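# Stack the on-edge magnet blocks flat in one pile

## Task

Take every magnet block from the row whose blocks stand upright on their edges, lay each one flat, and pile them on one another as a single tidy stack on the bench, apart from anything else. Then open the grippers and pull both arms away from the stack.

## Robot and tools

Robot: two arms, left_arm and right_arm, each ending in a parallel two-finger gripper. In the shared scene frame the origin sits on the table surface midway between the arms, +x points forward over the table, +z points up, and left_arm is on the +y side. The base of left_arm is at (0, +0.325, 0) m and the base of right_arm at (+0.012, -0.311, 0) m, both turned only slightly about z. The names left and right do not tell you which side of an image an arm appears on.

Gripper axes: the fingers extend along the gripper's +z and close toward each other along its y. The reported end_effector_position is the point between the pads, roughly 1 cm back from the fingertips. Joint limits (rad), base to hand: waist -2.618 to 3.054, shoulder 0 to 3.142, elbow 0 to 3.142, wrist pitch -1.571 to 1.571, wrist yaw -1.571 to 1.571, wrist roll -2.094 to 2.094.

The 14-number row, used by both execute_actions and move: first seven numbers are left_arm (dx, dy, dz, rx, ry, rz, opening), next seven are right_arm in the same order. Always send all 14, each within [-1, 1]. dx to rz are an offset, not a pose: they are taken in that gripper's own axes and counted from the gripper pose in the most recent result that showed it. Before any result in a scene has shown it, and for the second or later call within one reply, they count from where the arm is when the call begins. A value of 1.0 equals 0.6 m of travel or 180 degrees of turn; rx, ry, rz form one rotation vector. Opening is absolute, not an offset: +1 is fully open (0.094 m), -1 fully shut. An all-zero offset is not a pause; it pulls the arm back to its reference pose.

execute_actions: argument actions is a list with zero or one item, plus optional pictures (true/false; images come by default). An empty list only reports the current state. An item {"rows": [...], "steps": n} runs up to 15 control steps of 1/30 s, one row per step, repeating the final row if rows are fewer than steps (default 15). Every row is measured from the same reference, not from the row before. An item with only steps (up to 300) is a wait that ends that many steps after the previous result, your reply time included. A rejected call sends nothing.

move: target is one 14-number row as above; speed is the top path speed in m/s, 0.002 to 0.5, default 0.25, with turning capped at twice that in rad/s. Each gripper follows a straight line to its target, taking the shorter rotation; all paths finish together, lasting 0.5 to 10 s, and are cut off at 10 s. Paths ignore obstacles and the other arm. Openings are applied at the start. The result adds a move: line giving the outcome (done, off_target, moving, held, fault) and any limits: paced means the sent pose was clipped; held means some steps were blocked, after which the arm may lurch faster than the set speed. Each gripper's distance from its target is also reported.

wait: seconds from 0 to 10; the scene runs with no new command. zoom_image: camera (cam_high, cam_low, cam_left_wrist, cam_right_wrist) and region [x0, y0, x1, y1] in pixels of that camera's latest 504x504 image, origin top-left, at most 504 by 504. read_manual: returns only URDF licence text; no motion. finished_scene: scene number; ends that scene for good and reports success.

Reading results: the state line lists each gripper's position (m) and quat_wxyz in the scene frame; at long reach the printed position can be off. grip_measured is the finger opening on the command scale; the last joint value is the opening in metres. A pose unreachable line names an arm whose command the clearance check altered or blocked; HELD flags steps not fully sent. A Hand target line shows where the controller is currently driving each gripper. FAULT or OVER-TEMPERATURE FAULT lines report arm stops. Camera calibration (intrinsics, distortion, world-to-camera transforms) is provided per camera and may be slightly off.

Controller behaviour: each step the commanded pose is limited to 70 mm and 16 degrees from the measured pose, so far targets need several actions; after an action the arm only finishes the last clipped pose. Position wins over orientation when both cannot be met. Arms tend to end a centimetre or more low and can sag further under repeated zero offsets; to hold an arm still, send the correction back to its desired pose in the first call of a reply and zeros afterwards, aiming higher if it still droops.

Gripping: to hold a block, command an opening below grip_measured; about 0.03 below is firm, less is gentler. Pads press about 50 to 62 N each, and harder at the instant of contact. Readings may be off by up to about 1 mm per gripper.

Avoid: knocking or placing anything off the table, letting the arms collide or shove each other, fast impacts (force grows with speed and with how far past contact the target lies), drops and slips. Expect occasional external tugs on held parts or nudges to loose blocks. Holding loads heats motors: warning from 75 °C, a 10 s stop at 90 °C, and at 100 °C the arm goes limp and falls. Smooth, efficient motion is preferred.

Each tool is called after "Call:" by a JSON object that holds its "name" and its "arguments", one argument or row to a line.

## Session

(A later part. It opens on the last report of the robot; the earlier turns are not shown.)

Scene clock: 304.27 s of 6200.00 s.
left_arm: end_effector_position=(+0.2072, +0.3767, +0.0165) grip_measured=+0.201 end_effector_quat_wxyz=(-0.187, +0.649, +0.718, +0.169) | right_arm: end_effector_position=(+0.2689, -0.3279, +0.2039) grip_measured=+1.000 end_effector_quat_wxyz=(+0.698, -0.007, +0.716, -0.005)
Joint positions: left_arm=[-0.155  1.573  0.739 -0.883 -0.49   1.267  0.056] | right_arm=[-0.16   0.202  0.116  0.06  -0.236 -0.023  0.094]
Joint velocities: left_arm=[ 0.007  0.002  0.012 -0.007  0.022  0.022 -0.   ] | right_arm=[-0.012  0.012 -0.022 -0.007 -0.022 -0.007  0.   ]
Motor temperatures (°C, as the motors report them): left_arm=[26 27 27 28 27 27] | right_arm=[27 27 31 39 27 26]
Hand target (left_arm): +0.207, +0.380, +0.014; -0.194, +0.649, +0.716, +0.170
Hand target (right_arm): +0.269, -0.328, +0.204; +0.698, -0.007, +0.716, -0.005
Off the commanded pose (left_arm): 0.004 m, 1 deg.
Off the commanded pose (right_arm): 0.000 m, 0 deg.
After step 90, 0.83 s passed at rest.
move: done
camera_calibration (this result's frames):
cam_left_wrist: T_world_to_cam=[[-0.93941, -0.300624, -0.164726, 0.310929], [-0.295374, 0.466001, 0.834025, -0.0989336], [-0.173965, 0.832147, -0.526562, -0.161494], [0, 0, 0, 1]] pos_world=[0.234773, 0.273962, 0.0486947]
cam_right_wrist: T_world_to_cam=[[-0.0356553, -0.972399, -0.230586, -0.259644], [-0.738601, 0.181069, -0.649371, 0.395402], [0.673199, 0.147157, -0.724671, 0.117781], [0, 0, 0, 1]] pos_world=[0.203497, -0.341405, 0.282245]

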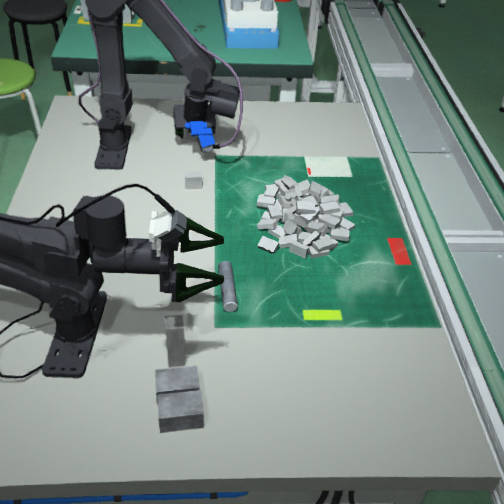

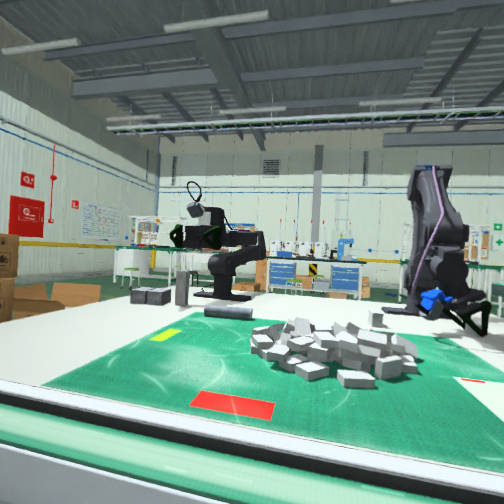

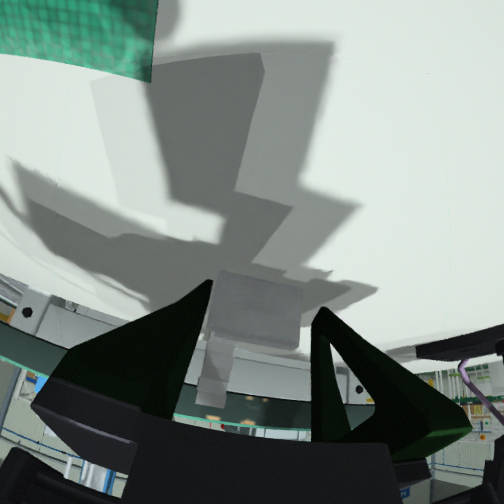

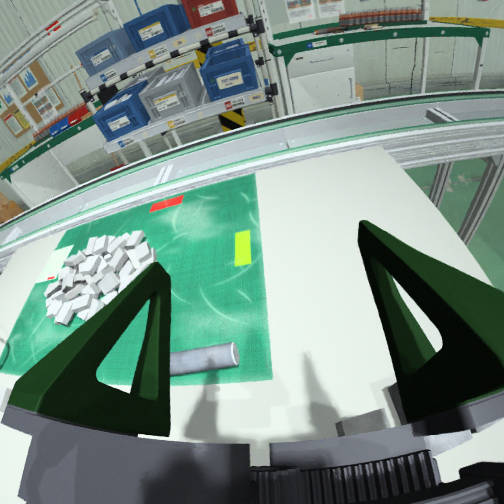

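Close slowly so both blocks line up.

Call:
{"name": "execute_actions", "arguments": {
  "actions": [
    {"rows": [[0,0,0,0,0,0,0.16,0,0,0,0,0,0,1],[0,0,0,0,0,0,0.13,0,0,0,0,0,0,1],[0,0,0,0,0,0,0.10,0,0,0,0,0,0,1],[0,0,0,0,0,0,0.075,0,0,0,0,0,0,1],[0,0,0,0,0,0,0.05,0,0,0,0,0,0,1],[0,0,0,0,0,0,0.03,0,0,0,0,0,0,1],[0,0,0,0,0,0,0.01,0,0,0,0,0,0,1],[0,0,0,0,0,0,-0.01,0,0,0,0,0,0,1],[0,0,0,0,0,0,-0.03,0,0,0,0,0,0,1],[0,0,0,0,0,0,-0.05,0,0,0,0,0,0,1],[0,0,0,0,0,0,-0.07,0,0,0,0,0,0,1],[0,0,0,0,0,0,-0.085,0,0,0,0,0,0,1],[0,0,0,0,0,0,-0.10,0,0,0,0,0,0,1],[0,0,0,0,0,0,-0.11,0,0,0,0,0,0,1],[0,0,0,0,0,0,-0.12,0,0,0,0,0,0,1]], "steps": 15}
  ],
  "pictures": false
}}

Call:
{"name": "execute_actions", "arguments": {
  "actions": [
    {"rows": [[0,0,0,0,0,0,-0.13,0,0,0,0,0,0,1],[0,0,0,0,0,0,-0.137,0,0,0,0,0,0,1],[0,0,0,0,0,0,-0.144,0,0,0,0,0,0,1],[0,0,0,0,0,0,-0.15,0,0,0,0,0,0,1],[0,0,0,0,0,0,-0.16,0,0,0,0,0,0,1],[0,0,0,0,0,0,-0.17,0,0,0,0,0,0,1],[0,0,0,0,0,0,-0.18,0,0,0,0,0,0,1]], "steps": 15}
  ]
}}

Call:
{"name": "zoom_image", "arguments": {
  "camera": "cam_left_wrist",
  "region": [180, 240, 360, 420]
}}

Scene clock: 315.27 s of 6200.00 s.
left_arm: end_effector_position=(+0.2076, +0.3767, +0.0165) grip_measured=-0.114 end_effector_quat_wxyz=(-0.187, +0.649, +0.718, +0.170) | right_arm: end_effector_position=(+0.2689, -0.3279, +0.2039) grip_measured=+1.000 end_effector_quat_wxyz=(+0.698, -0.007, +0.716, -0.005)
Joint positions: left_arm=[-0.155  1.573  0.739 -0.882 -0.49   1.268  0.042] | right_arm=[-0.16   0.202  0.116  0.06  -0.236 -0.023  0.094]
Joint velocities: left_arm=[ 0.002 -0.017 -0.017 -0.051  0.037  0.022 -0.01 ] | right_arm=[-0.002 -0.017 -0.012 -0.037 -0.007  0.007  0.   ]
Motor temperatures (°C, as the motors report them): left_arm=[26 27 27 28 27 27] | right_arm=[27 27 31 39 27 26]
Hand target (left_arm): +0.207, +0.377, +0.016; -0.187, +0.649, +0.718, +0.169
Hand target (right_arm): +0.269, -0.328, +0.204; +0.698, -0.007, +0.716, -0.005
Off the commanded pose (left_arm): 0.000 m, 0 deg.
Off the commanded pose (right_arm): 0.000 m, 0 deg.
Steps of this call (steps 1 to 90: nothing new was sent; then 7.50 s passed at rest; steps 91 to 105: all 15 steps of this action). Readings (end_effector_position):
91: left_arm (+0.2074, +0.3767, +0.0165) | right_arm (+0.2689, -0.3279, +0.2039)
92: left_arm (+0.2074, +0.3767, +0.0165) | right_arm (+0.2689, -0.3279, +0.2039)
94: left_arm (+0.2074, +0.3767, +0.0165) | right_arm (+0.2689, -0.3279, +0.2039)
98: left_arm (+0.2075, +0.3767, +0.0165) | right_arm (+0.2689, -0.3279, +0.2039)
105: the state above

Scene clock: 315.77 s of 6200.00 s.
left_arm: end_effector_position=(+0.2076, +0.3767, +0.0164) grip_measured=-0.147 end_effector_quat_wxyz=(-0.186, +0.649, +0.718, +0.170) | right_arm: end_effector_position=(+0.2689, -0.3279, +0.2039) grip_measured=+1.000 end_effector_quat_wxyz=(+0.698, -0.007, +0.716, -0.005)
Joint positions: left_arm=[-0.155  1.573  0.739 -0.881 -0.49   1.268  0.04 ] | right_arm=[-0.16   0.202  0.116  0.06  -0.236 -0.023  0.094]
Joint velocities: left_arm=[-0.007 -0.007 -0.002 -0.037  0.066  0.037 -0.   ] | right_arm=[-0.007  0.002 -0.002 -0.037  0.022 -0.022  0.   ]
Motor temperatures (°C, as the motors report them): left_arm=[26 27 27 28 27 27] | right_arm=[27 27 31 39 27 26]
Hand target (left_arm): +0.208, +0.377, +0.016; -0.187, +0.649, +0.718, +0.170
Hand target (right_arm): +0.269, -0.328, +0.204; +0.698, -0.007, +0.716, -0.005
Off the commanded pose (left_arm): 0.000 m, 0 deg.
Off the commanded pose (right_arm): 0.000 m, 0 deg.
Steps of this call (steps 1 to 15: all 15 steps of this action). Readings (end_effector_position):
1: left_arm (+0.2076, +0.3767, +0.0164) | right_arm (+0.2689, -0.3279, +0.2039)
2: left_arm (+0.2076, +0.3767, +0.0164) | right_arm (+0.2689, -0.3279, +0.2039)
4: left_arm (+0.2076, +0.3767, +0.0164) | right_arm (+0.2689, -0.3279, +0.2039)
8: left_arm (+0.2076, +0.3767, +0.0164) | right_arm (+0.2689, -0.3279, +0.2039)
15: the state above
camera_calibration (this result's frames):
cam_left_wrist: T_world_to_cam=[[-0.939366, -0.299943, -0.166211, 0.31109], [-0.296349, 0.466197, 0.833569, -0.0986359], [-0.172536, 0.832283, -0.526817, -0.161768], [0, 0, 0, 1]] pos_world=[0.235086, 0.273929, 0.0487043]
cam_right_wrist: T_world_to_cam=[[-0.0356553, -0.972399, -0.230586, -0.259644], [-0.738601, 0.181069, -0.649371, 0.395402], [0.673199, 0.147157, -0.724671, 0.117781], [0, 0, 0, 1]] pos_world=[0.203497, -0.341405, 0.282245]

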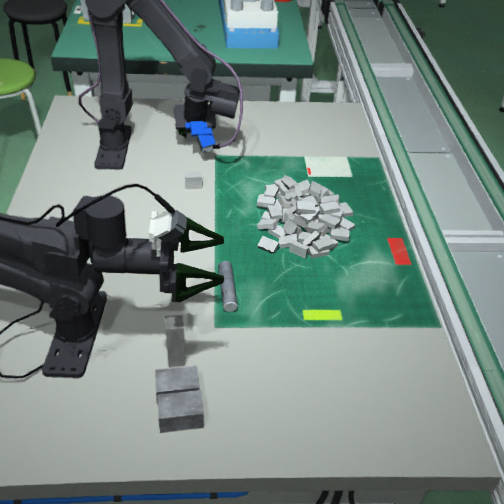

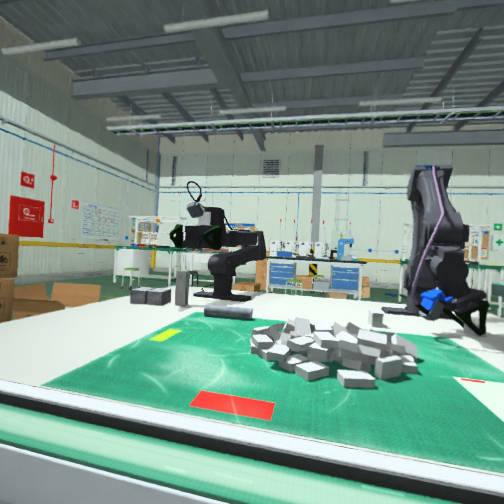

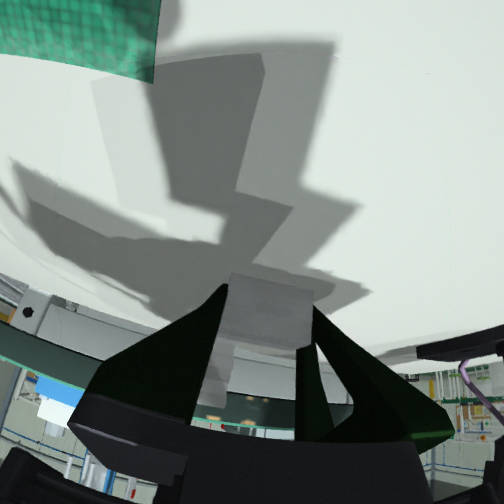

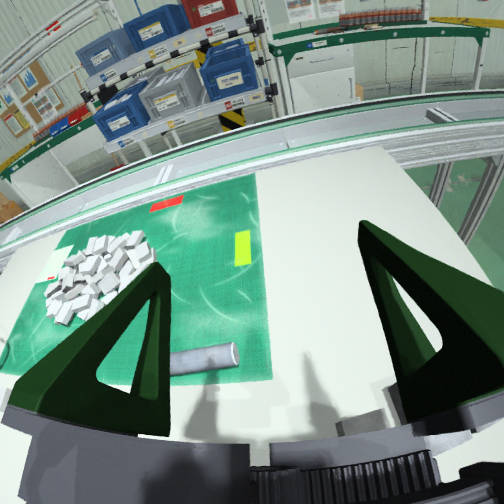

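Region (180, 240, 360, 420) of cam_left_wrist's 504x504 image, scaled by 2.800, with more detail than that image has.

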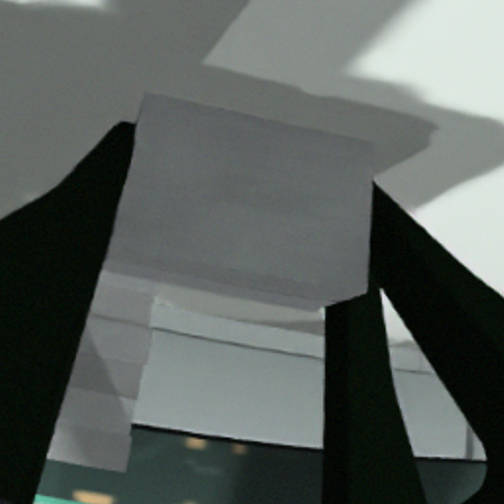

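Call:
{"name": "move", "arguments": {
  "target": [0.0325,0.004,-0.0582,0,0,0,-0.185, 0,0,0,0,0,0,1],
  "speed": 0.05
}}

Call:
{"name": "move", "arguments": {
  "target": [-0.2795,-0.032,-0.2593,0.0094,-0.5176,0.027,-0.185, 0,0,0,0,0,0,1],
  "speed": 0.2
}}

Call:
{"name": "zoom_image", "arguments": {
  "camera": "cam_low",
  "region": [340, 250, 450, 350]
}}

Scene clock: 333.30 s of 6200.00 s.
left_arm: end_effector_position=(+0.2060, +0.3760, +0.0467) grip_measured=-0.147 end_effector_quat_wxyz=(-0.193, +0.650, +0.717, +0.162) | right_arm: end_effector_position=(+0.2689, -0.3279, +0.2039) grip_measured=+1.000 end_effector_quat_wxyz=(+0.698, -0.007, +0.716, -0.005)
Joint positions: left_arm=[-0.155  1.518  0.823 -1.041 -0.485  1.268  0.04 ] | right_arm=[-0.16   0.202  0.116  0.06  -0.236 -0.023  0.094]
Joint velocities: left_arm=[-0.002 -0.002 -0.017  0.022  0.066  0.051  0.001] | right_arm=[-0.017 -0.007 -0.007 -0.022  0.007  0.037  0.   ]
Motor temperatures (°C, as the motors report them): left_arm=[26 27 27 28 27 27] | right_arm=[27 27 31 39 27 26]
Hand target (left_arm): +0.210, +0.377, +0.056; -0.186, +0.649, +0.718, +0.170
Hand target (right_arm): +0.269, -0.328, +0.204; +0.698, -0.007, +0.716, -0.005
Off the commanded pose (left_arm): 0.011 m, 1 deg.
Off the commanded pose (right_arm): 0.000 m, 0 deg.
After step 90, 13.27 s passed at rest.
move: off_target (left_arm)
camera_calibration (this result's frames):
cam_left_wrist: T_world_to_cam=[[-0.942359, -0.301121, -0.145896, 0.314459], [-0.279308, 0.46782, 0.838529, -0.128413], [-0.184246, 0.830946, -0.52496, -0.142764], [0, 0, 0, 1]] pos_world=[0.234162, 0.273394, 0.0786109]
cam_right_wrist: T_world_to_cam=[[-0.0356553, -0.972399, -0.230586, -0.259644], [-0.738601, 0.181069, -0.649371, 0.395402], [0.673199, 0.147157, -0.724671, 0.117781], [0, 0, 0, 1]] pos_world=[0.203497, -0.341405, 0.282245]

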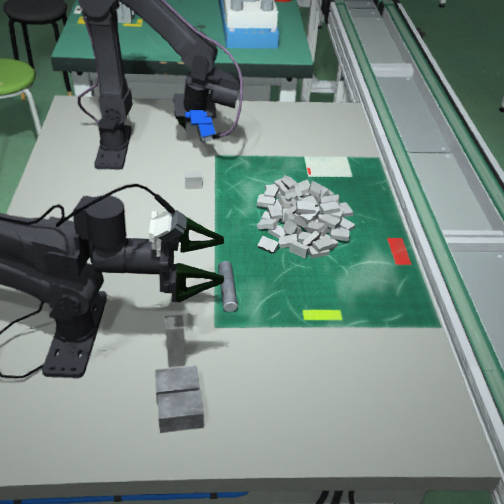

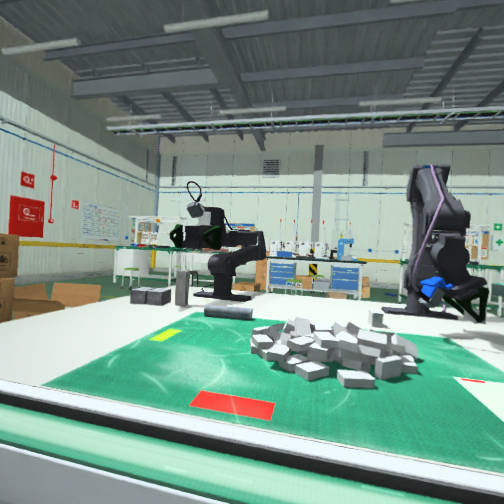

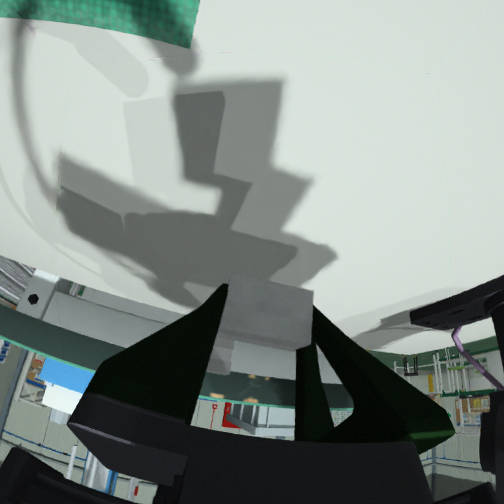

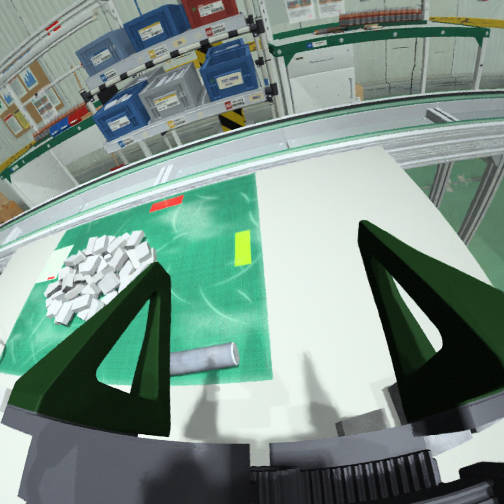

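Scene clock: 338.00 s of 6200.00 s.
left_arm: end_effector_position=(+0.2166, +0.1594, +0.0933) grip_measured=-0.147 end_effector_quat_wxyz=(+0.368, +0.597, +0.622, -0.350) | right_arm: end_effector_position=(+0.2689, -0.3279, +0.2039) grip_measured=+1.000 end_effector_quat_wxyz=(+0.698, -0.007, +0.716, -0.005)
Joint positions: left_arm=[-0.043  1.428  0.641 -0.607  1.056  1.373  0.04 ] | right_arm=[-0.16   0.202  0.116  0.06  -0.236 -0.023  0.094]
Joint velocities: left_arm=[ 0.007 -0.012 -0.012  0.007  0.066 -0.125  0.   ] | right_arm=[-0.007 -0.012 -0.012 -0.037  0.007  0.007  0.   ]
Motor temperatures (°C, as the motors report them): left_arm=[26 27 27 28 27 27] | right_arm=[27 27 31 39 27 26]
Hand target (left_arm): +0.213, +0.153, +0.101; +0.380, +0.590, +0.610, -0.369
Hand target (right_arm): +0.269, -0.328, +0.204; +0.698, -0.007, +0.716, -0.005
Off the commanded pose (left_arm): 0.012 m, 4 deg.
Off the commanded pose (right_arm): 0.000 m, 0 deg.
move: off_target (left_arm)
camera_calibration (this result's frames):
cam_left_wrist: T_world_to_cam=[[-0.957908, -0.205637, 0.200314, 0.221852], [-0.280262, 0.820999, -0.497407, 0.00537292], [-0.062172, -0.532611, -0.844074, 0.284307], [0, 0, 0, 1]] pos_world=[0.231696, 0.192635, 0.198209]
cam_right_wrist: T_world_to_cam=[[-0.0356553, -0.972399, -0.230586, -0.259644], [-0.738601, 0.181069, -0.649371, 0.395402], [0.673199, 0.147157, -0.724671, 0.117781], [0, 0, 0, 1]] pos_world=[0.203497, -0.341405, 0.282245]

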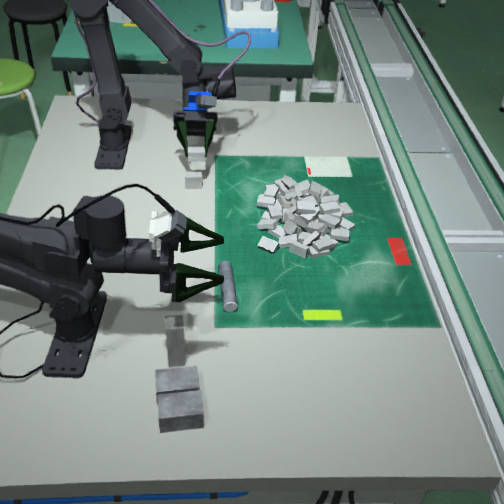

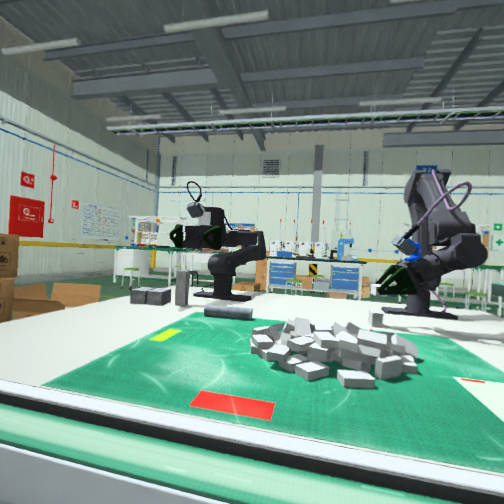

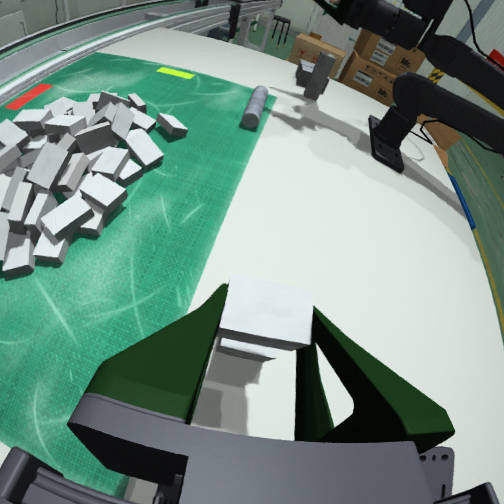

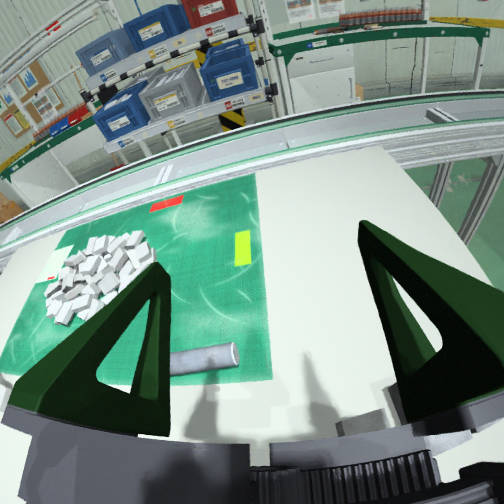

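Region (340, 250, 450, 350) of cam_low's 504x504 image, scaled by 4.582, with more detail than that image has; it fills the top 458 rows of this view, and the rest is white.

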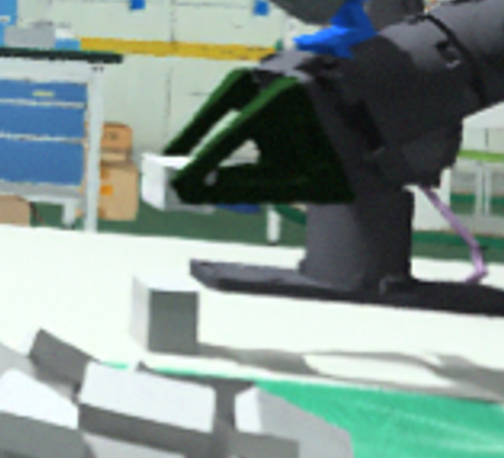

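Call:
{"name": "move", "arguments": {
  "target": [0.0315,-0.0157,0.0268,0.0061,-0.0167,0.0034,-0.185, 0,0,0,0,0,0,1],
  "speed": 0.04
}}

Call:
{"name": "zoom_image", "arguments": {
  "camera": "cam_low",
  "region": [350, 270, 420, 340]
}}

Call:
{"name": "zoom_image", "arguments": {
  "camera": "cam_high",
  "region": [160, 130, 230, 200]
}}

Scene clock: 346.60 s of 6200.00 s.
left_arm: end_effector_position=(+0.2105, +0.1595, +0.0641) grip_measured=-0.147 end_effector_quat_wxyz=(+0.368, +0.597, +0.621, -0.351) | right_arm: end_effector_position=(+0.2689, -0.3279, +0.2039) grip_measured=+1.000 end_effector_quat_wxyz=(+0.698, -0.007, +0.716, -0.005)
Joint positions: left_arm=[-0.043  1.492  0.552 -0.455  1.058  1.375  0.04 ] | right_arm=[-0.16   0.202  0.116  0.06  -0.236 -0.023  0.094]
Joint velocities: left_arm=[-0.017  0.002  0.017  0.037  0.007  0.051  0.   ] | right_arm=[-0.002  0.012 -0.012  0.007 -0.051  0.022  0.   ]
Motor temperatures (°C, as the motors report them): left_arm=[26 27 27 28 28 27] | right_arm=[27 27 31 39 27 26]
Hand target (left_arm): +0.207, +0.154, +0.069; +0.380, +0.594, +0.606, -0.369
Hand target (right_arm): +0.269, -0.328, +0.204; +0.698, -0.007, +0.716, -0.005
Off the commanded pose (left_arm): 0.008 m, 3 deg.
Off the commanded pose (right_arm): 0.000 m, 0 deg.
After step 90, 4.43 s passed at rest.
move: off_target (left_arm)
camera_calibration (this result's frames):
cam_left_wrist: T_world_to_cam=[[-0.958298, -0.203636, 0.200493, 0.221709], [-0.278802, 0.820216, -0.499515, -0.0109599], [-0.0627285, -0.534582, -0.842786, 0.259677], [0, 0, 0, 1]] pos_world=[0.225697, 0.192956, 0.168926]
cam_right_wrist: T_world_to_cam=[[-0.0356553, -0.972399, -0.230586, -0.259644], [-0.738601, 0.181069, -0.649371, 0.395402], [0.673199, 0.147157, -0.724671, 0.117781], [0, 0, 0, 1]] pos_world=[0.203497, -0.341405, 0.282245]

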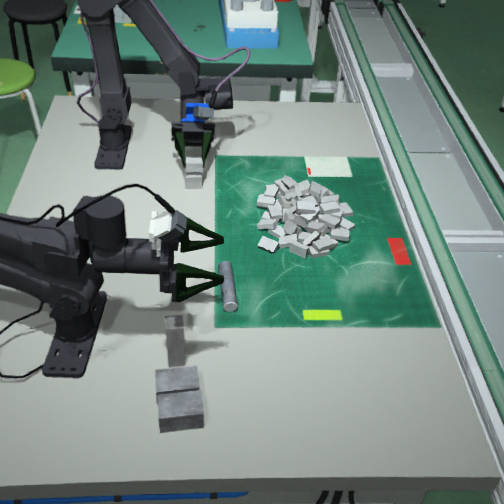

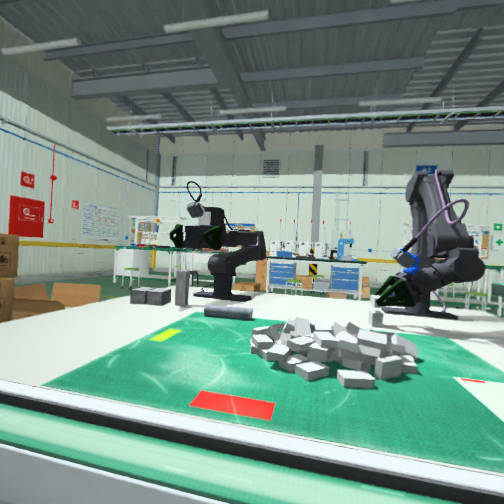

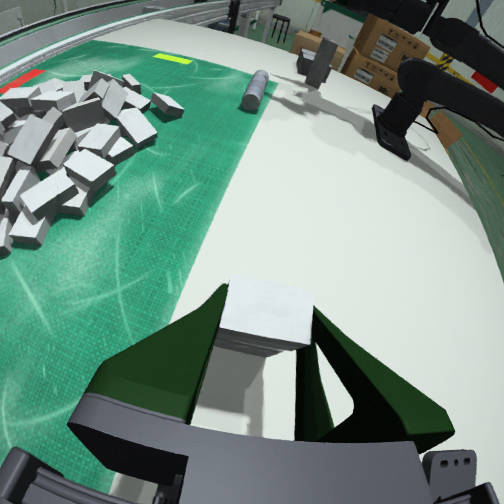

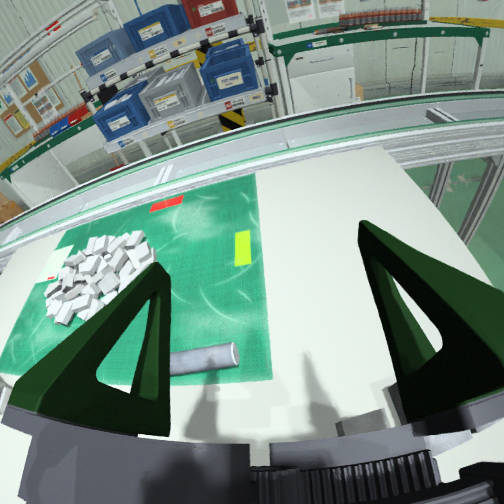

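Region (350, 270, 420, 340) of cam_low's 504x504 image, scaled by 7.200, with more detail than that image has.

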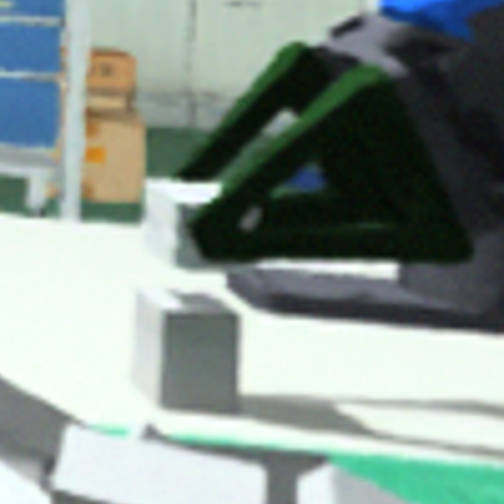

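Region (160, 130, 230, 200) of cam_high's 504x504 image, scaled by 7.200, with more detail than that image has.

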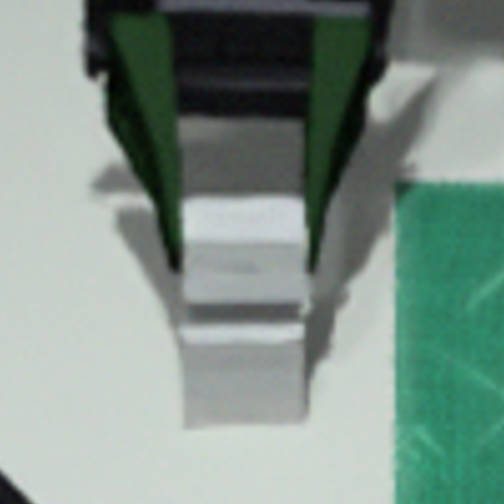

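Call:
{"name": "execute_actions", "arguments": {
  "actions": [
    {"rows": [[-0.0118,-0.0082,0.011,0.0061,-0.0167,0.0034,-0.185,0,0,0,0,0,0,1]], "steps": 15}
  ]
}}

Call:
{"name": "zoom_image", "arguments": {
  "camera": "cam_low",
  "region": [350, 270, 420, 340]
}}

Call:
{"name": "zoom_image", "arguments": {
  "camera": "cam_high",
  "region": [160, 130, 230, 200]
}}

Scene clock: 357.27 s of 6200.00 s.
left_arm: end_effector_position=(+0.2111, +0.1561, +0.0629) grip_measured=-0.147 end_effector_quat_wxyz=(+0.374, +0.602, +0.614, -0.347) | right_arm: end_effector_position=(+0.2689, -0.3279, +0.2039) grip_measured=+1.000 end_effector_quat_wxyz=(+0.698, -0.007, +0.716, -0.005)
Joint positions: left_arm=[-0.057  1.492  0.54  -0.41   1.06   1.36   0.04 ] | right_arm=[-0.16   0.202  0.116  0.06  -0.236 -0.023  0.094]
Joint velocities: left_arm=[-0.017  0.007 -0.007  0.081 -0.007 -0.095 -0.   ] | right_arm=[-0.007 -0.017  0.017 -0.051 -0.051  0.037  0.   ]
Motor temperatures (°C, as the motors report them): left_arm=[26 27 27 28 28 27] | right_arm=[27 27 31 39 27 26]
Hand target (left_arm): +0.206, +0.150, +0.067; +0.381, +0.594, +0.604, -0.370
Hand target (right_arm): +0.269, -0.328, +0.204; +0.698, -0.007, +0.716, -0.005
Off the commanded pose (left_arm): 0.009 m, 3 deg.
Off the commanded pose (right_arm): 0.000 m, 0 deg.
Steps of this call (steps 1 to 90: nothing new was sent; then 7.17 s passed at rest; steps 91 to 105: all 15 steps of this action). Readings (end_effector_position):
91: left_arm (+0.2110, +0.1590, +0.0641) | right_arm (+0.2689, -0.3279, +0.2039)
92: left_arm (+0.2108, +0.1581, +0.0638) | right_arm (+0.2689, -0.3279, +0.2039)
94: left_arm (+0.2096, +0.1567, +0.0631) | right_arm (+0.2689, -0.3279, +0.2039)
98: left_arm (+0.2096, +0.1562, +0.0626) | right_arm (+0.2689, -0.3279, +0.2039)
105: the state above
camera_calibration (this result's frames):
cam_left_wrist: T_world_to_cam=[[-0.963499, -0.195666, 0.182715, 0.222765], [-0.262896, 0.820407, -0.507757, -0.0115342], [-0.0505504, -0.537258, -0.841901, 0.254704], [0, 0, 0, 1]] pos_world=[0.224477, 0.189892, 0.167877]
cam_right_wrist: T_world_to_cam=[[-0.0356553, -0.972399, -0.230586, -0.259644], [-0.738601, 0.181069, -0.649371, 0.395402], [0.673199, 0.147157, -0.724671, 0.117781], [0, 0, 0, 1]] pos_world=[0.203497, -0.341405, 0.282245]

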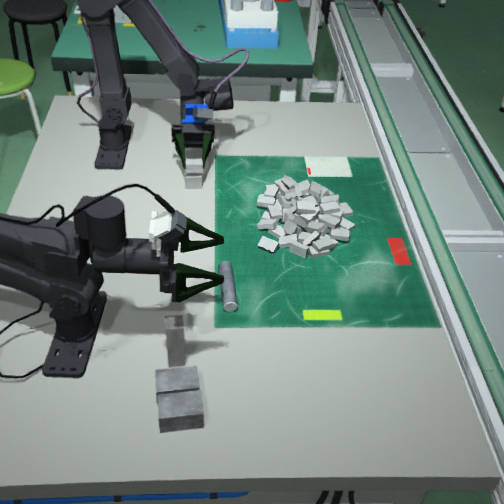

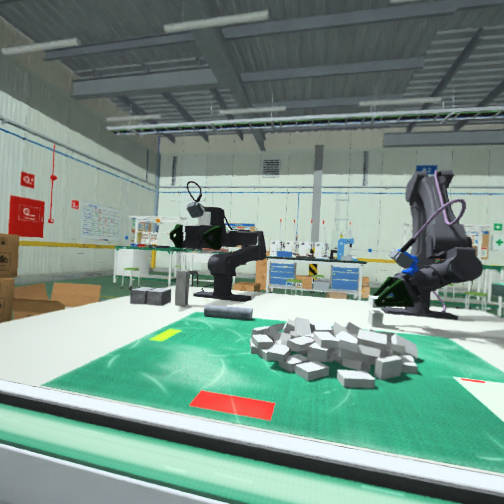

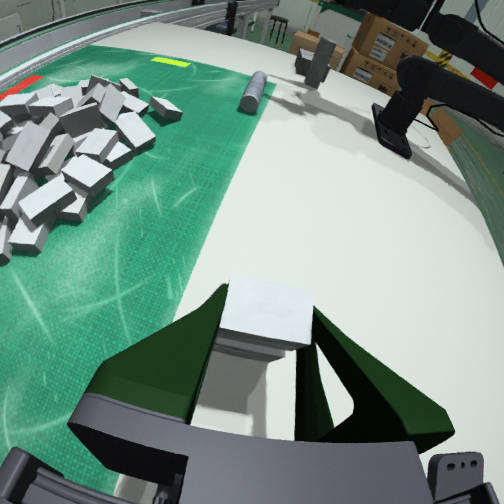

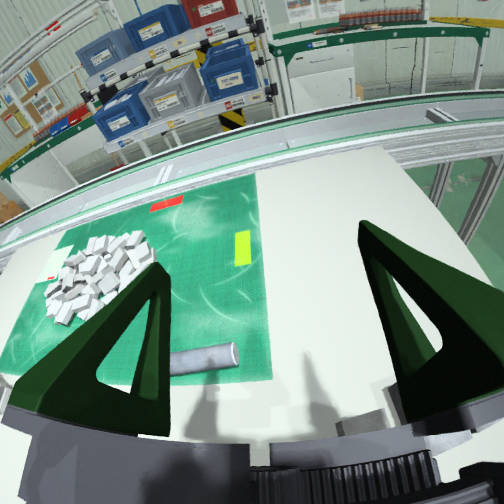

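Region (350, 270, 420, 340) of cam_low's 504x504 image, scaled by 7.200, with more detail than that image has.

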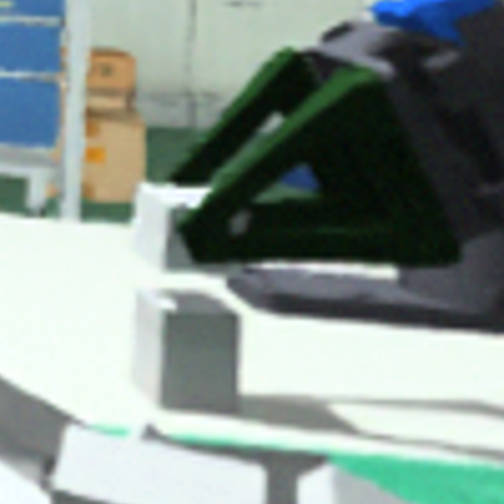

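Region (160, 130, 230, 200) of cam_high's 504x504 image, scaled by 7.200, with more detail than that image has.

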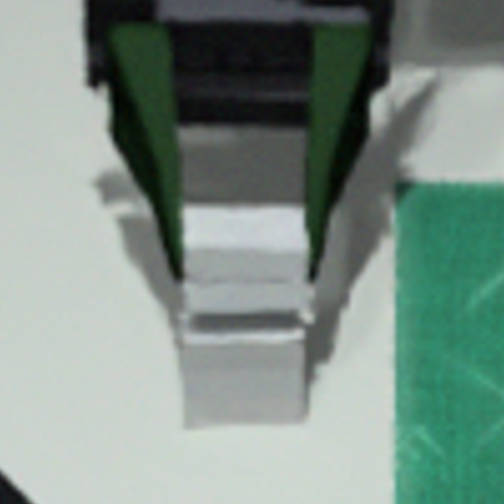

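Call:
{"name": "execute_actions", "arguments": {
  "actions": [
    {"rows": [[-0.0094,-0.0091,0.0058,0.0066,-0.014,-0.0032,-0.185,0,0,0,0,0,0,1],[-0.008,-0.0094,0.0063,0.0066,-0.014,-0.0032,-0.185,0,0,0,0,0,0,1],[-0.0066,-0.0098,0.0069,0.0066,-0.014,-0.0032,-0.185,0,0,0,0,0,0,1],[-0.0052,-0.0101,0.0074,0.0066,-0.014,-0.0032,-0.185,0,0,0,0,0,0,1],[-0.0038,-0.0105,0.008,0.0066,-0.014,-0.0032,-0.185,0,0,0,0,0,0,1],[-0.0025,-0.0109,0.0086,0.0066,-0.014,-0.0032,-0.185,0,0,0,0,0,0,1],[-0.0011,-0.0112,0.0091,0.0066,-0.014,-0.0032,-0.185,0,0,0,0,0,0,1],[0.0003,-0.0116,0.0097,0.0066,-0.014,-0.0032,-0.185,0,0,0,0,0,0,1],[0.0017,-0.0119,0.0102,0.0066,-0.014,-0.0032,-0.185,0,0,0,0,0,0,1],[0.0031,-0.0123,0.0108,0.0066,-0.014,-0.0032,-0.185,0,0,0,0,0,0,1]], "steps": 15}
  ],
  "pictures": false
}}

Call:
{"name": "wait", "arguments": {
  "seconds": 0.7
}}

Call:
{"name": "zoom_image", "arguments": {
  "camera": "cam_low",
  "region": [350, 270, 420, 340]
}}

Call:
{"name": "zoom_image", "arguments": {
  "camera": "cam_high",
  "region": [160, 130, 230, 200]
}}

Scene clock: 378.30 s of 6200.00 s.
left_arm: end_effector_position=(+0.2068, +0.1564, +0.0534) grip_measured=-0.147 end_effector_quat_wxyz=(+0.369, +0.599, +0.617, -0.352) | right_arm: end_effector_position=(+0.2689, -0.3279, +0.2039) grip_measured=+1.000 end_effector_quat_wxyz=(+0.698, -0.007, +0.716, -0.005)
Joint positions: left_arm=[-0.057  1.517  0.513 -0.373  1.06   1.359  0.04 ] | right_arm=[-0.16   0.202  0.116  0.06  -0.236 -0.023  0.094]
Joint velocities: left_arm=[ 0.017 -0.012 -0.002  0.125 -0.037 -0.066 -0.   ] | right_arm=[-0.012  0.002 -0.007 -0.037  0.037 -0.037  0.   ]
Motor temperatures (°C, as the motors report them): left_arm=[26 27 27 28 28 27] | right_arm=[27 27 31 39 27 26]
Hand target (left_arm): +0.204, +0.151, +0.058; +0.379, +0.595, +0.605, -0.369
Hand target (right_arm): +0.269, -0.328, +0.204; +0.698, -0.007, +0.716, -0.005
Off the commanded pose (left_arm): 0.007 m, 3 deg.
Off the commanded pose (right_arm): 0.000 m, 0 deg.
Steps of this call (steps 1 to 90: nothing new was sent; then 17.53 s passed at rest; steps 91 to 105: all 15 steps of this action). Readings (end_effector_position):
91: left_arm (+0.2116, +0.1561, +0.0630) | right_arm (+0.2689, -0.3279, +0.2039)
92: left_arm (+0.2117, +0.1561, +0.0630) | right_arm (+0.2689, -0.3279, +0.2039)
94: left_arm (+0.2120, +0.1560, +0.0629) | right_arm (+0.2689, -0.3279, +0.2039)
98: left_arm (+0.2095, +0.1562, +0.0584) | right_arm (+0.2689, -0.3279, +0.2039)
105: the state above

Scene clock: 379.00 s of 6200.00 s.
left_arm: end_effector_position=(+0.2080, +0.1563, +0.0537) grip_measured=-0.147 end_effector_quat_wxyz=(+0.372, +0.600, +0.616, -0.349) | right_arm: end_effector_position=(+0.2689, -0.3279, +0.2039) grip_measured=+1.000 end_effector_quat_wxyz=(+0.698, -0.007, +0.716, -0.005)
Joint positions: left_arm=[-0.057  1.517  0.513 -0.365  1.06   1.359  0.04 ] | right_arm=[-0.16   0.202  0.116  0.06  -0.236 -0.023  0.094]
Joint velocities: left_arm=[ 0.002 -0.017 -0.007  0.037  0.037  0.066 -0.001] | right_arm=[ 0.002 -0.002 -0.017  0.037  0.051 -0.022  0.   ]
Motor temperatures (°C, as the motors report them): left_arm=[26 27 27 28 28 27] | right_arm=[27 27 31 39 27 26]
Hand target (left_arm): +0.204, +0.151, +0.058; +0.379, +0.595, +0.605, -0.369
Hand target (right_arm): +0.269, -0.328, +0.204; +0.698, -0.007, +0.716, -0.005
Off the commanded pose (left_arm): 0.008 m, 3 deg.
Off the commanded pose (right_arm): 0.000 m, 0 deg.
Steps of this call (steps 1 to 21: nothing new was sent). Readings (end_effector_position):
1: left_arm (+0.2071, +0.1564, +0.0535) | right_arm (+0.2689, -0.3279, +0.2039)
2: left_arm (+0.2073, +0.1563, +0.0535) | right_arm (+0.2689, -0.3279, +0.2039)
4: left_arm (+0.2076, +0.1563, +0.0536) | right_arm (+0.2689, -0.3279, +0.2039)
8: left_arm (+0.2078, +0.1563, +0.0537) | right_arm (+0.2689, -0.3279, +0.2039)
21: the state above
camera_calibration (this result's frames):
cam_left_wrist: T_world_to_cam=[[-0.961955, -0.196459, 0.189858, 0.220939], [-0.267336, 0.820155, -0.505843, -0.0162778], [-0.0563357, -0.537354, -0.841473, 0.248123], [0, 0, 0, 1]] pos_world=[0.22216, 0.190085, 0.158607]
cam_right_wrist: T_world_to_cam=[[-0.0356553, -0.972399, -0.230586, -0.259644], [-0.738601, 0.181069, -0.649371, 0.395402], [0.673199, 0.147157, -0.724671, 0.117781], [0, 0, 0, 1]] pos_world=[0.203497, -0.341405, 0.282245]

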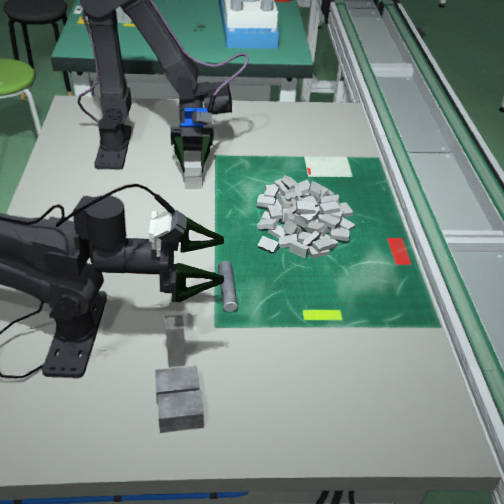

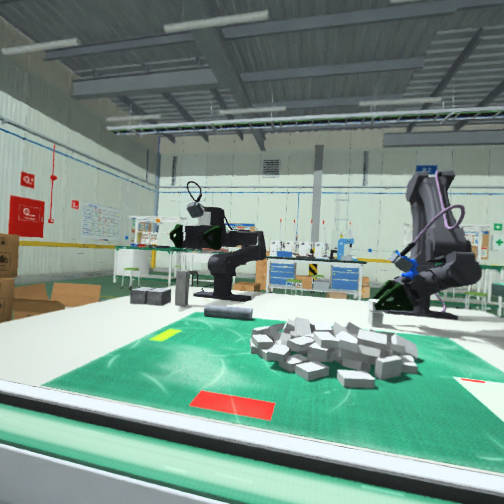

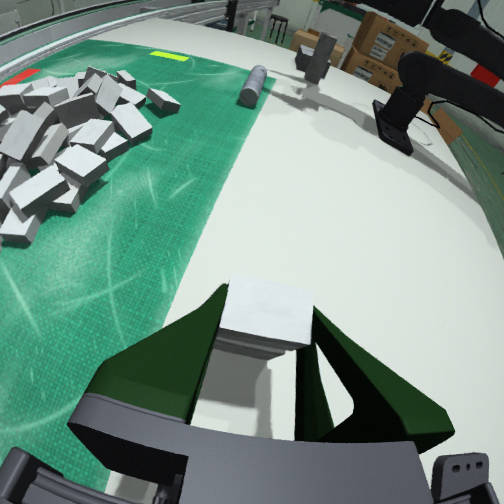

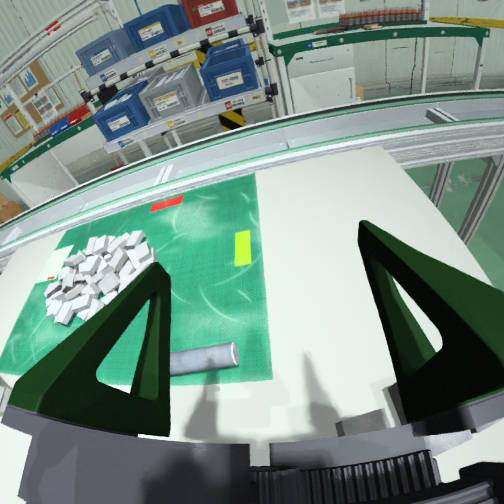

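Region (350, 270, 420, 340) of cam_low's 504x504 image, scaled by 7.200, with more detail than that image has.

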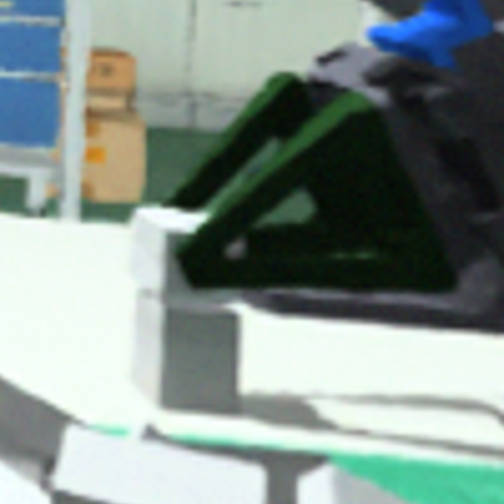

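Region (160, 130, 230, 200) of cam_high's 504x504 image, scaled by 7.200, with more detail than that image has.

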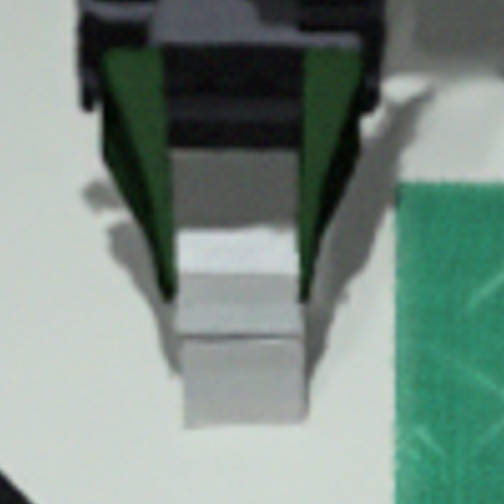

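Call:
{"name": "execute_actions", "arguments": {
  "actions": [
    {"rows": [[-0.0096,-0.0064,0.0043,0.0064,-0.0141,-0.0009,-0.185,0,0,0,0,0,0,1],[-0.0087,-0.006,0.0048,0.0064,-0.0141,-0.0009,-0.185,0,0,0,0,0,0,1],[-0.0078,-0.0056,0.0054,0.0064,-0.0141,-0.0009,-0.185,0,0,0,0,0,0,1],[-0.0069,-0.0052,0.0059,0.0064,-0.0141,-0.0009,-0.185,0,0,0,0,0,0,1],[-0.006,-0.0048,0.0064,0.0064,-0.0141,-0.0009,-0.185,0,0,0,0,0,0,1],[-0.005,-0.0044,0.007,0.0064,-0.0141,-0.0009,-0.185,0,0,0,0,0,0,1],[-0.0041,-0.004,0.0075,0.0064,-0.0141,-0.0009,-0.185,0,0,0,0,0,0,1],[-0.0032,-0.0037,0.008,0.0064,-0.0141,-0.0009,-0.185,0,0,0,0,0,0,1]], "steps": 15}
  ],
  "pictures": false
}}

Call:
{"name": "wait", "arguments": {
  "seconds": 0.7
}}

Call:
{"name": "zoom_image", "arguments": {
  "camera": "cam_low",
  "region": [350, 270, 420, 340]
}}

Call:
{"name": "zoom_image", "arguments": {
  "camera": "cam_high",
  "region": [160, 130, 230, 200]
}}

Scene clock: 390.17 s of 6200.00 s.
left_arm: end_effector_position=(+0.2091, +0.1554, +0.0504) grip_measured=-0.147 end_effector_quat_wxyz=(+0.372, +0.598, +0.615, -0.354) | right_arm: end_effector_position=(+0.2689, -0.3279, +0.2039) grip_measured=+1.000 end_effector_quat_wxyz=(+0.698, -0.007, +0.716, -0.005)
Joint positions: left_arm=[-0.057  1.543  0.513 -0.344  1.069  1.359  0.04 ] | right_arm=[-0.16   0.202  0.116  0.06  -0.236 -0.023  0.094]
Joint velocities: left_arm=[-0.017 -0.007 -0.007  0.095  0.022  0.007 -0.   ] | right_arm=[ 0.017  0.017  0.022  0.066  0.007 -0.022  0.   ]
Motor temperatures (°C, as the motors report them): left_arm=[26 27 27 28 28 27] | right_arm=[27 27 31 40 27 26]
Hand target (left_arm): +0.206, +0.151, +0.053; +0.379, +0.595, +0.605, -0.369
Hand target (right_arm): +0.269, -0.328, +0.204; +0.698, -0.007, +0.716, -0.005
Off the commanded pose (left_arm): 0.006 m, 2 deg.
Off the commanded pose (right_arm): 0.000 m, 0 deg.
Steps of this call (steps 1 to 90: nothing new was sent; then 7.67 s passed at rest; steps 91 to 105: all 15 steps of this action). Readings (end_effector_position):
91: left_arm (+0.2080, +0.1563, +0.0537) | right_arm (+0.2689, -0.3279, +0.2039)
92: left_arm (+0.2080, +0.1563, +0.0535) | right_arm (+0.2689, -0.3279, +0.2039)
94: left_arm (+0.2081, +0.1563, +0.0523) | right_arm (+0.2689, -0.3279, +0.2039)
98: left_arm (+0.2083, +0.1559, +0.0503) | right_arm (+0.2689, -0.3279, +0.2039)
105: the state above

Scene clock: 390.87 s of 6200.00 s.
left_arm: end_effector_position=(+0.2095, +0.1554, +0.0504) grip_measured=-0.147 end_effector_quat_wxyz=(+0.373, +0.598, +0.615, -0.354) | right_arm: end_effector_position=(+0.2689, -0.3279, +0.2039) grip_measured=+1.000 end_effector_quat_wxyz=(+0.698, -0.007, +0.716, -0.005)
Joint positions: left_arm=[-0.057  1.544  0.513 -0.342  1.069  1.359  0.04 ] | right_arm=[-0.16   0.202  0.116  0.06  -0.236 -0.023  0.094]
Joint velocities: left_arm=[-0.012 -0.012 -0.007 -0.007  0.081  0.066 -0.001] | right_arm=[-0.007 -0.002 -0.022  0.022 -0.022 -0.11   0.   ]
Motor temperatures (°C, as the motors report them): left_arm=[26 27 27 28 28 27] | right_arm=[27 27 31 40 27 26]
Hand target (left_arm): +0.206, +0.151, +0.053; +0.379, +0.595, +0.605, -0.369
Hand target (right_arm): +0.269, -0.328, +0.204; +0.698, -0.007, +0.716, -0.005
Off the commanded pose (left_arm): 0.006 m, 2 deg.
Off the commanded pose (right_arm): 0.000 m, 0 deg.
Steps of this call (steps 1 to 21: nothing new was sent). Readings (end_effector_position):
1: left_arm (+0.2092, +0.1554, +0.0504) | right_arm (+0.2689, -0.3279, +0.2039)
2: left_arm (+0.2093, +0.1554, +0.0504) | right_arm (+0.2689, -0.3279, +0.2039)
4: left_arm (+0.2093, +0.1554, +0.0504) | right_arm (+0.2689, -0.3279, +0.2039)
8: left_arm (+0.2094, +0.1554, +0.0504) | right_arm (+0.2689, -0.3279, +0.2039)
21: the state above
camera_calibration (this result's frames):
cam_left_wrist: T_world_to_cam=[[-0.961533, -0.193027, 0.195436, 0.221915], [-0.267898, 0.816206, -0.511897, -0.0157746], [-0.060706, -0.544563, -0.83652, 0.246744], [0, 0, 0, 1]] pos_world=[0.224131, 0.190078, 0.154961]
cam_right_wrist: T_world_to_cam=[[-0.0356553, -0.972399, -0.230586, -0.259644], [-0.738601, 0.181069, -0.649371, 0.395402], [0.673199, 0.147157, -0.724671, 0.117781], [0, 0, 0, 1]] pos_world=[0.203497, -0.341405, 0.282245]

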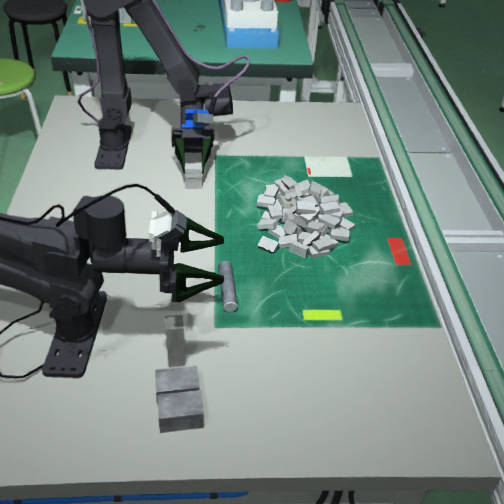

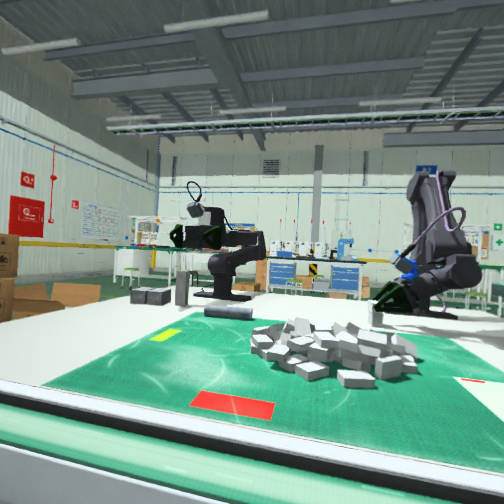

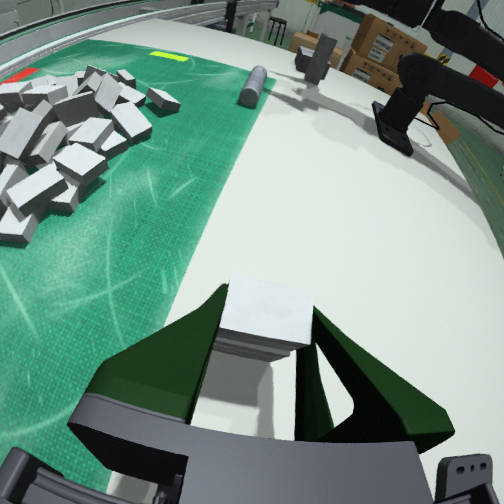

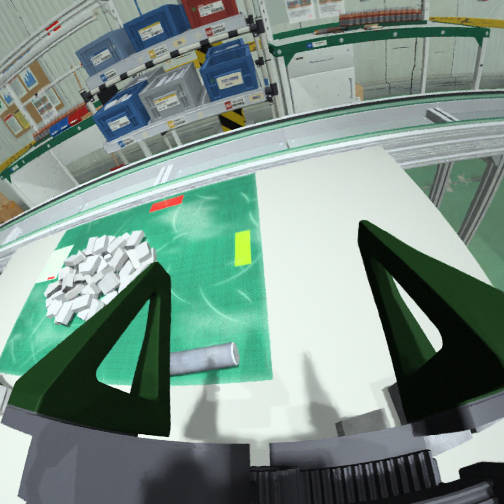

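Region (350, 270, 420, 340) of cam_low's 504x504 image, scaled by 7.200, with more detail than that image has.

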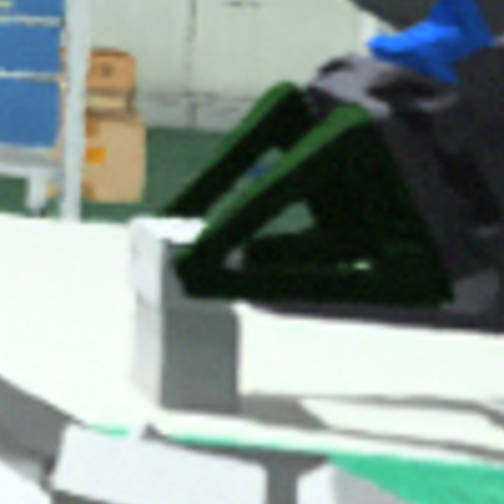

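Region (160, 130, 230, 200) of cam_high's 504x504 image, scaled by 7.200, with more detail than that image has.

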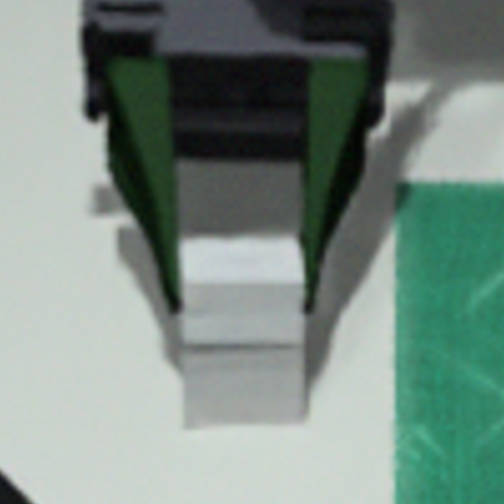

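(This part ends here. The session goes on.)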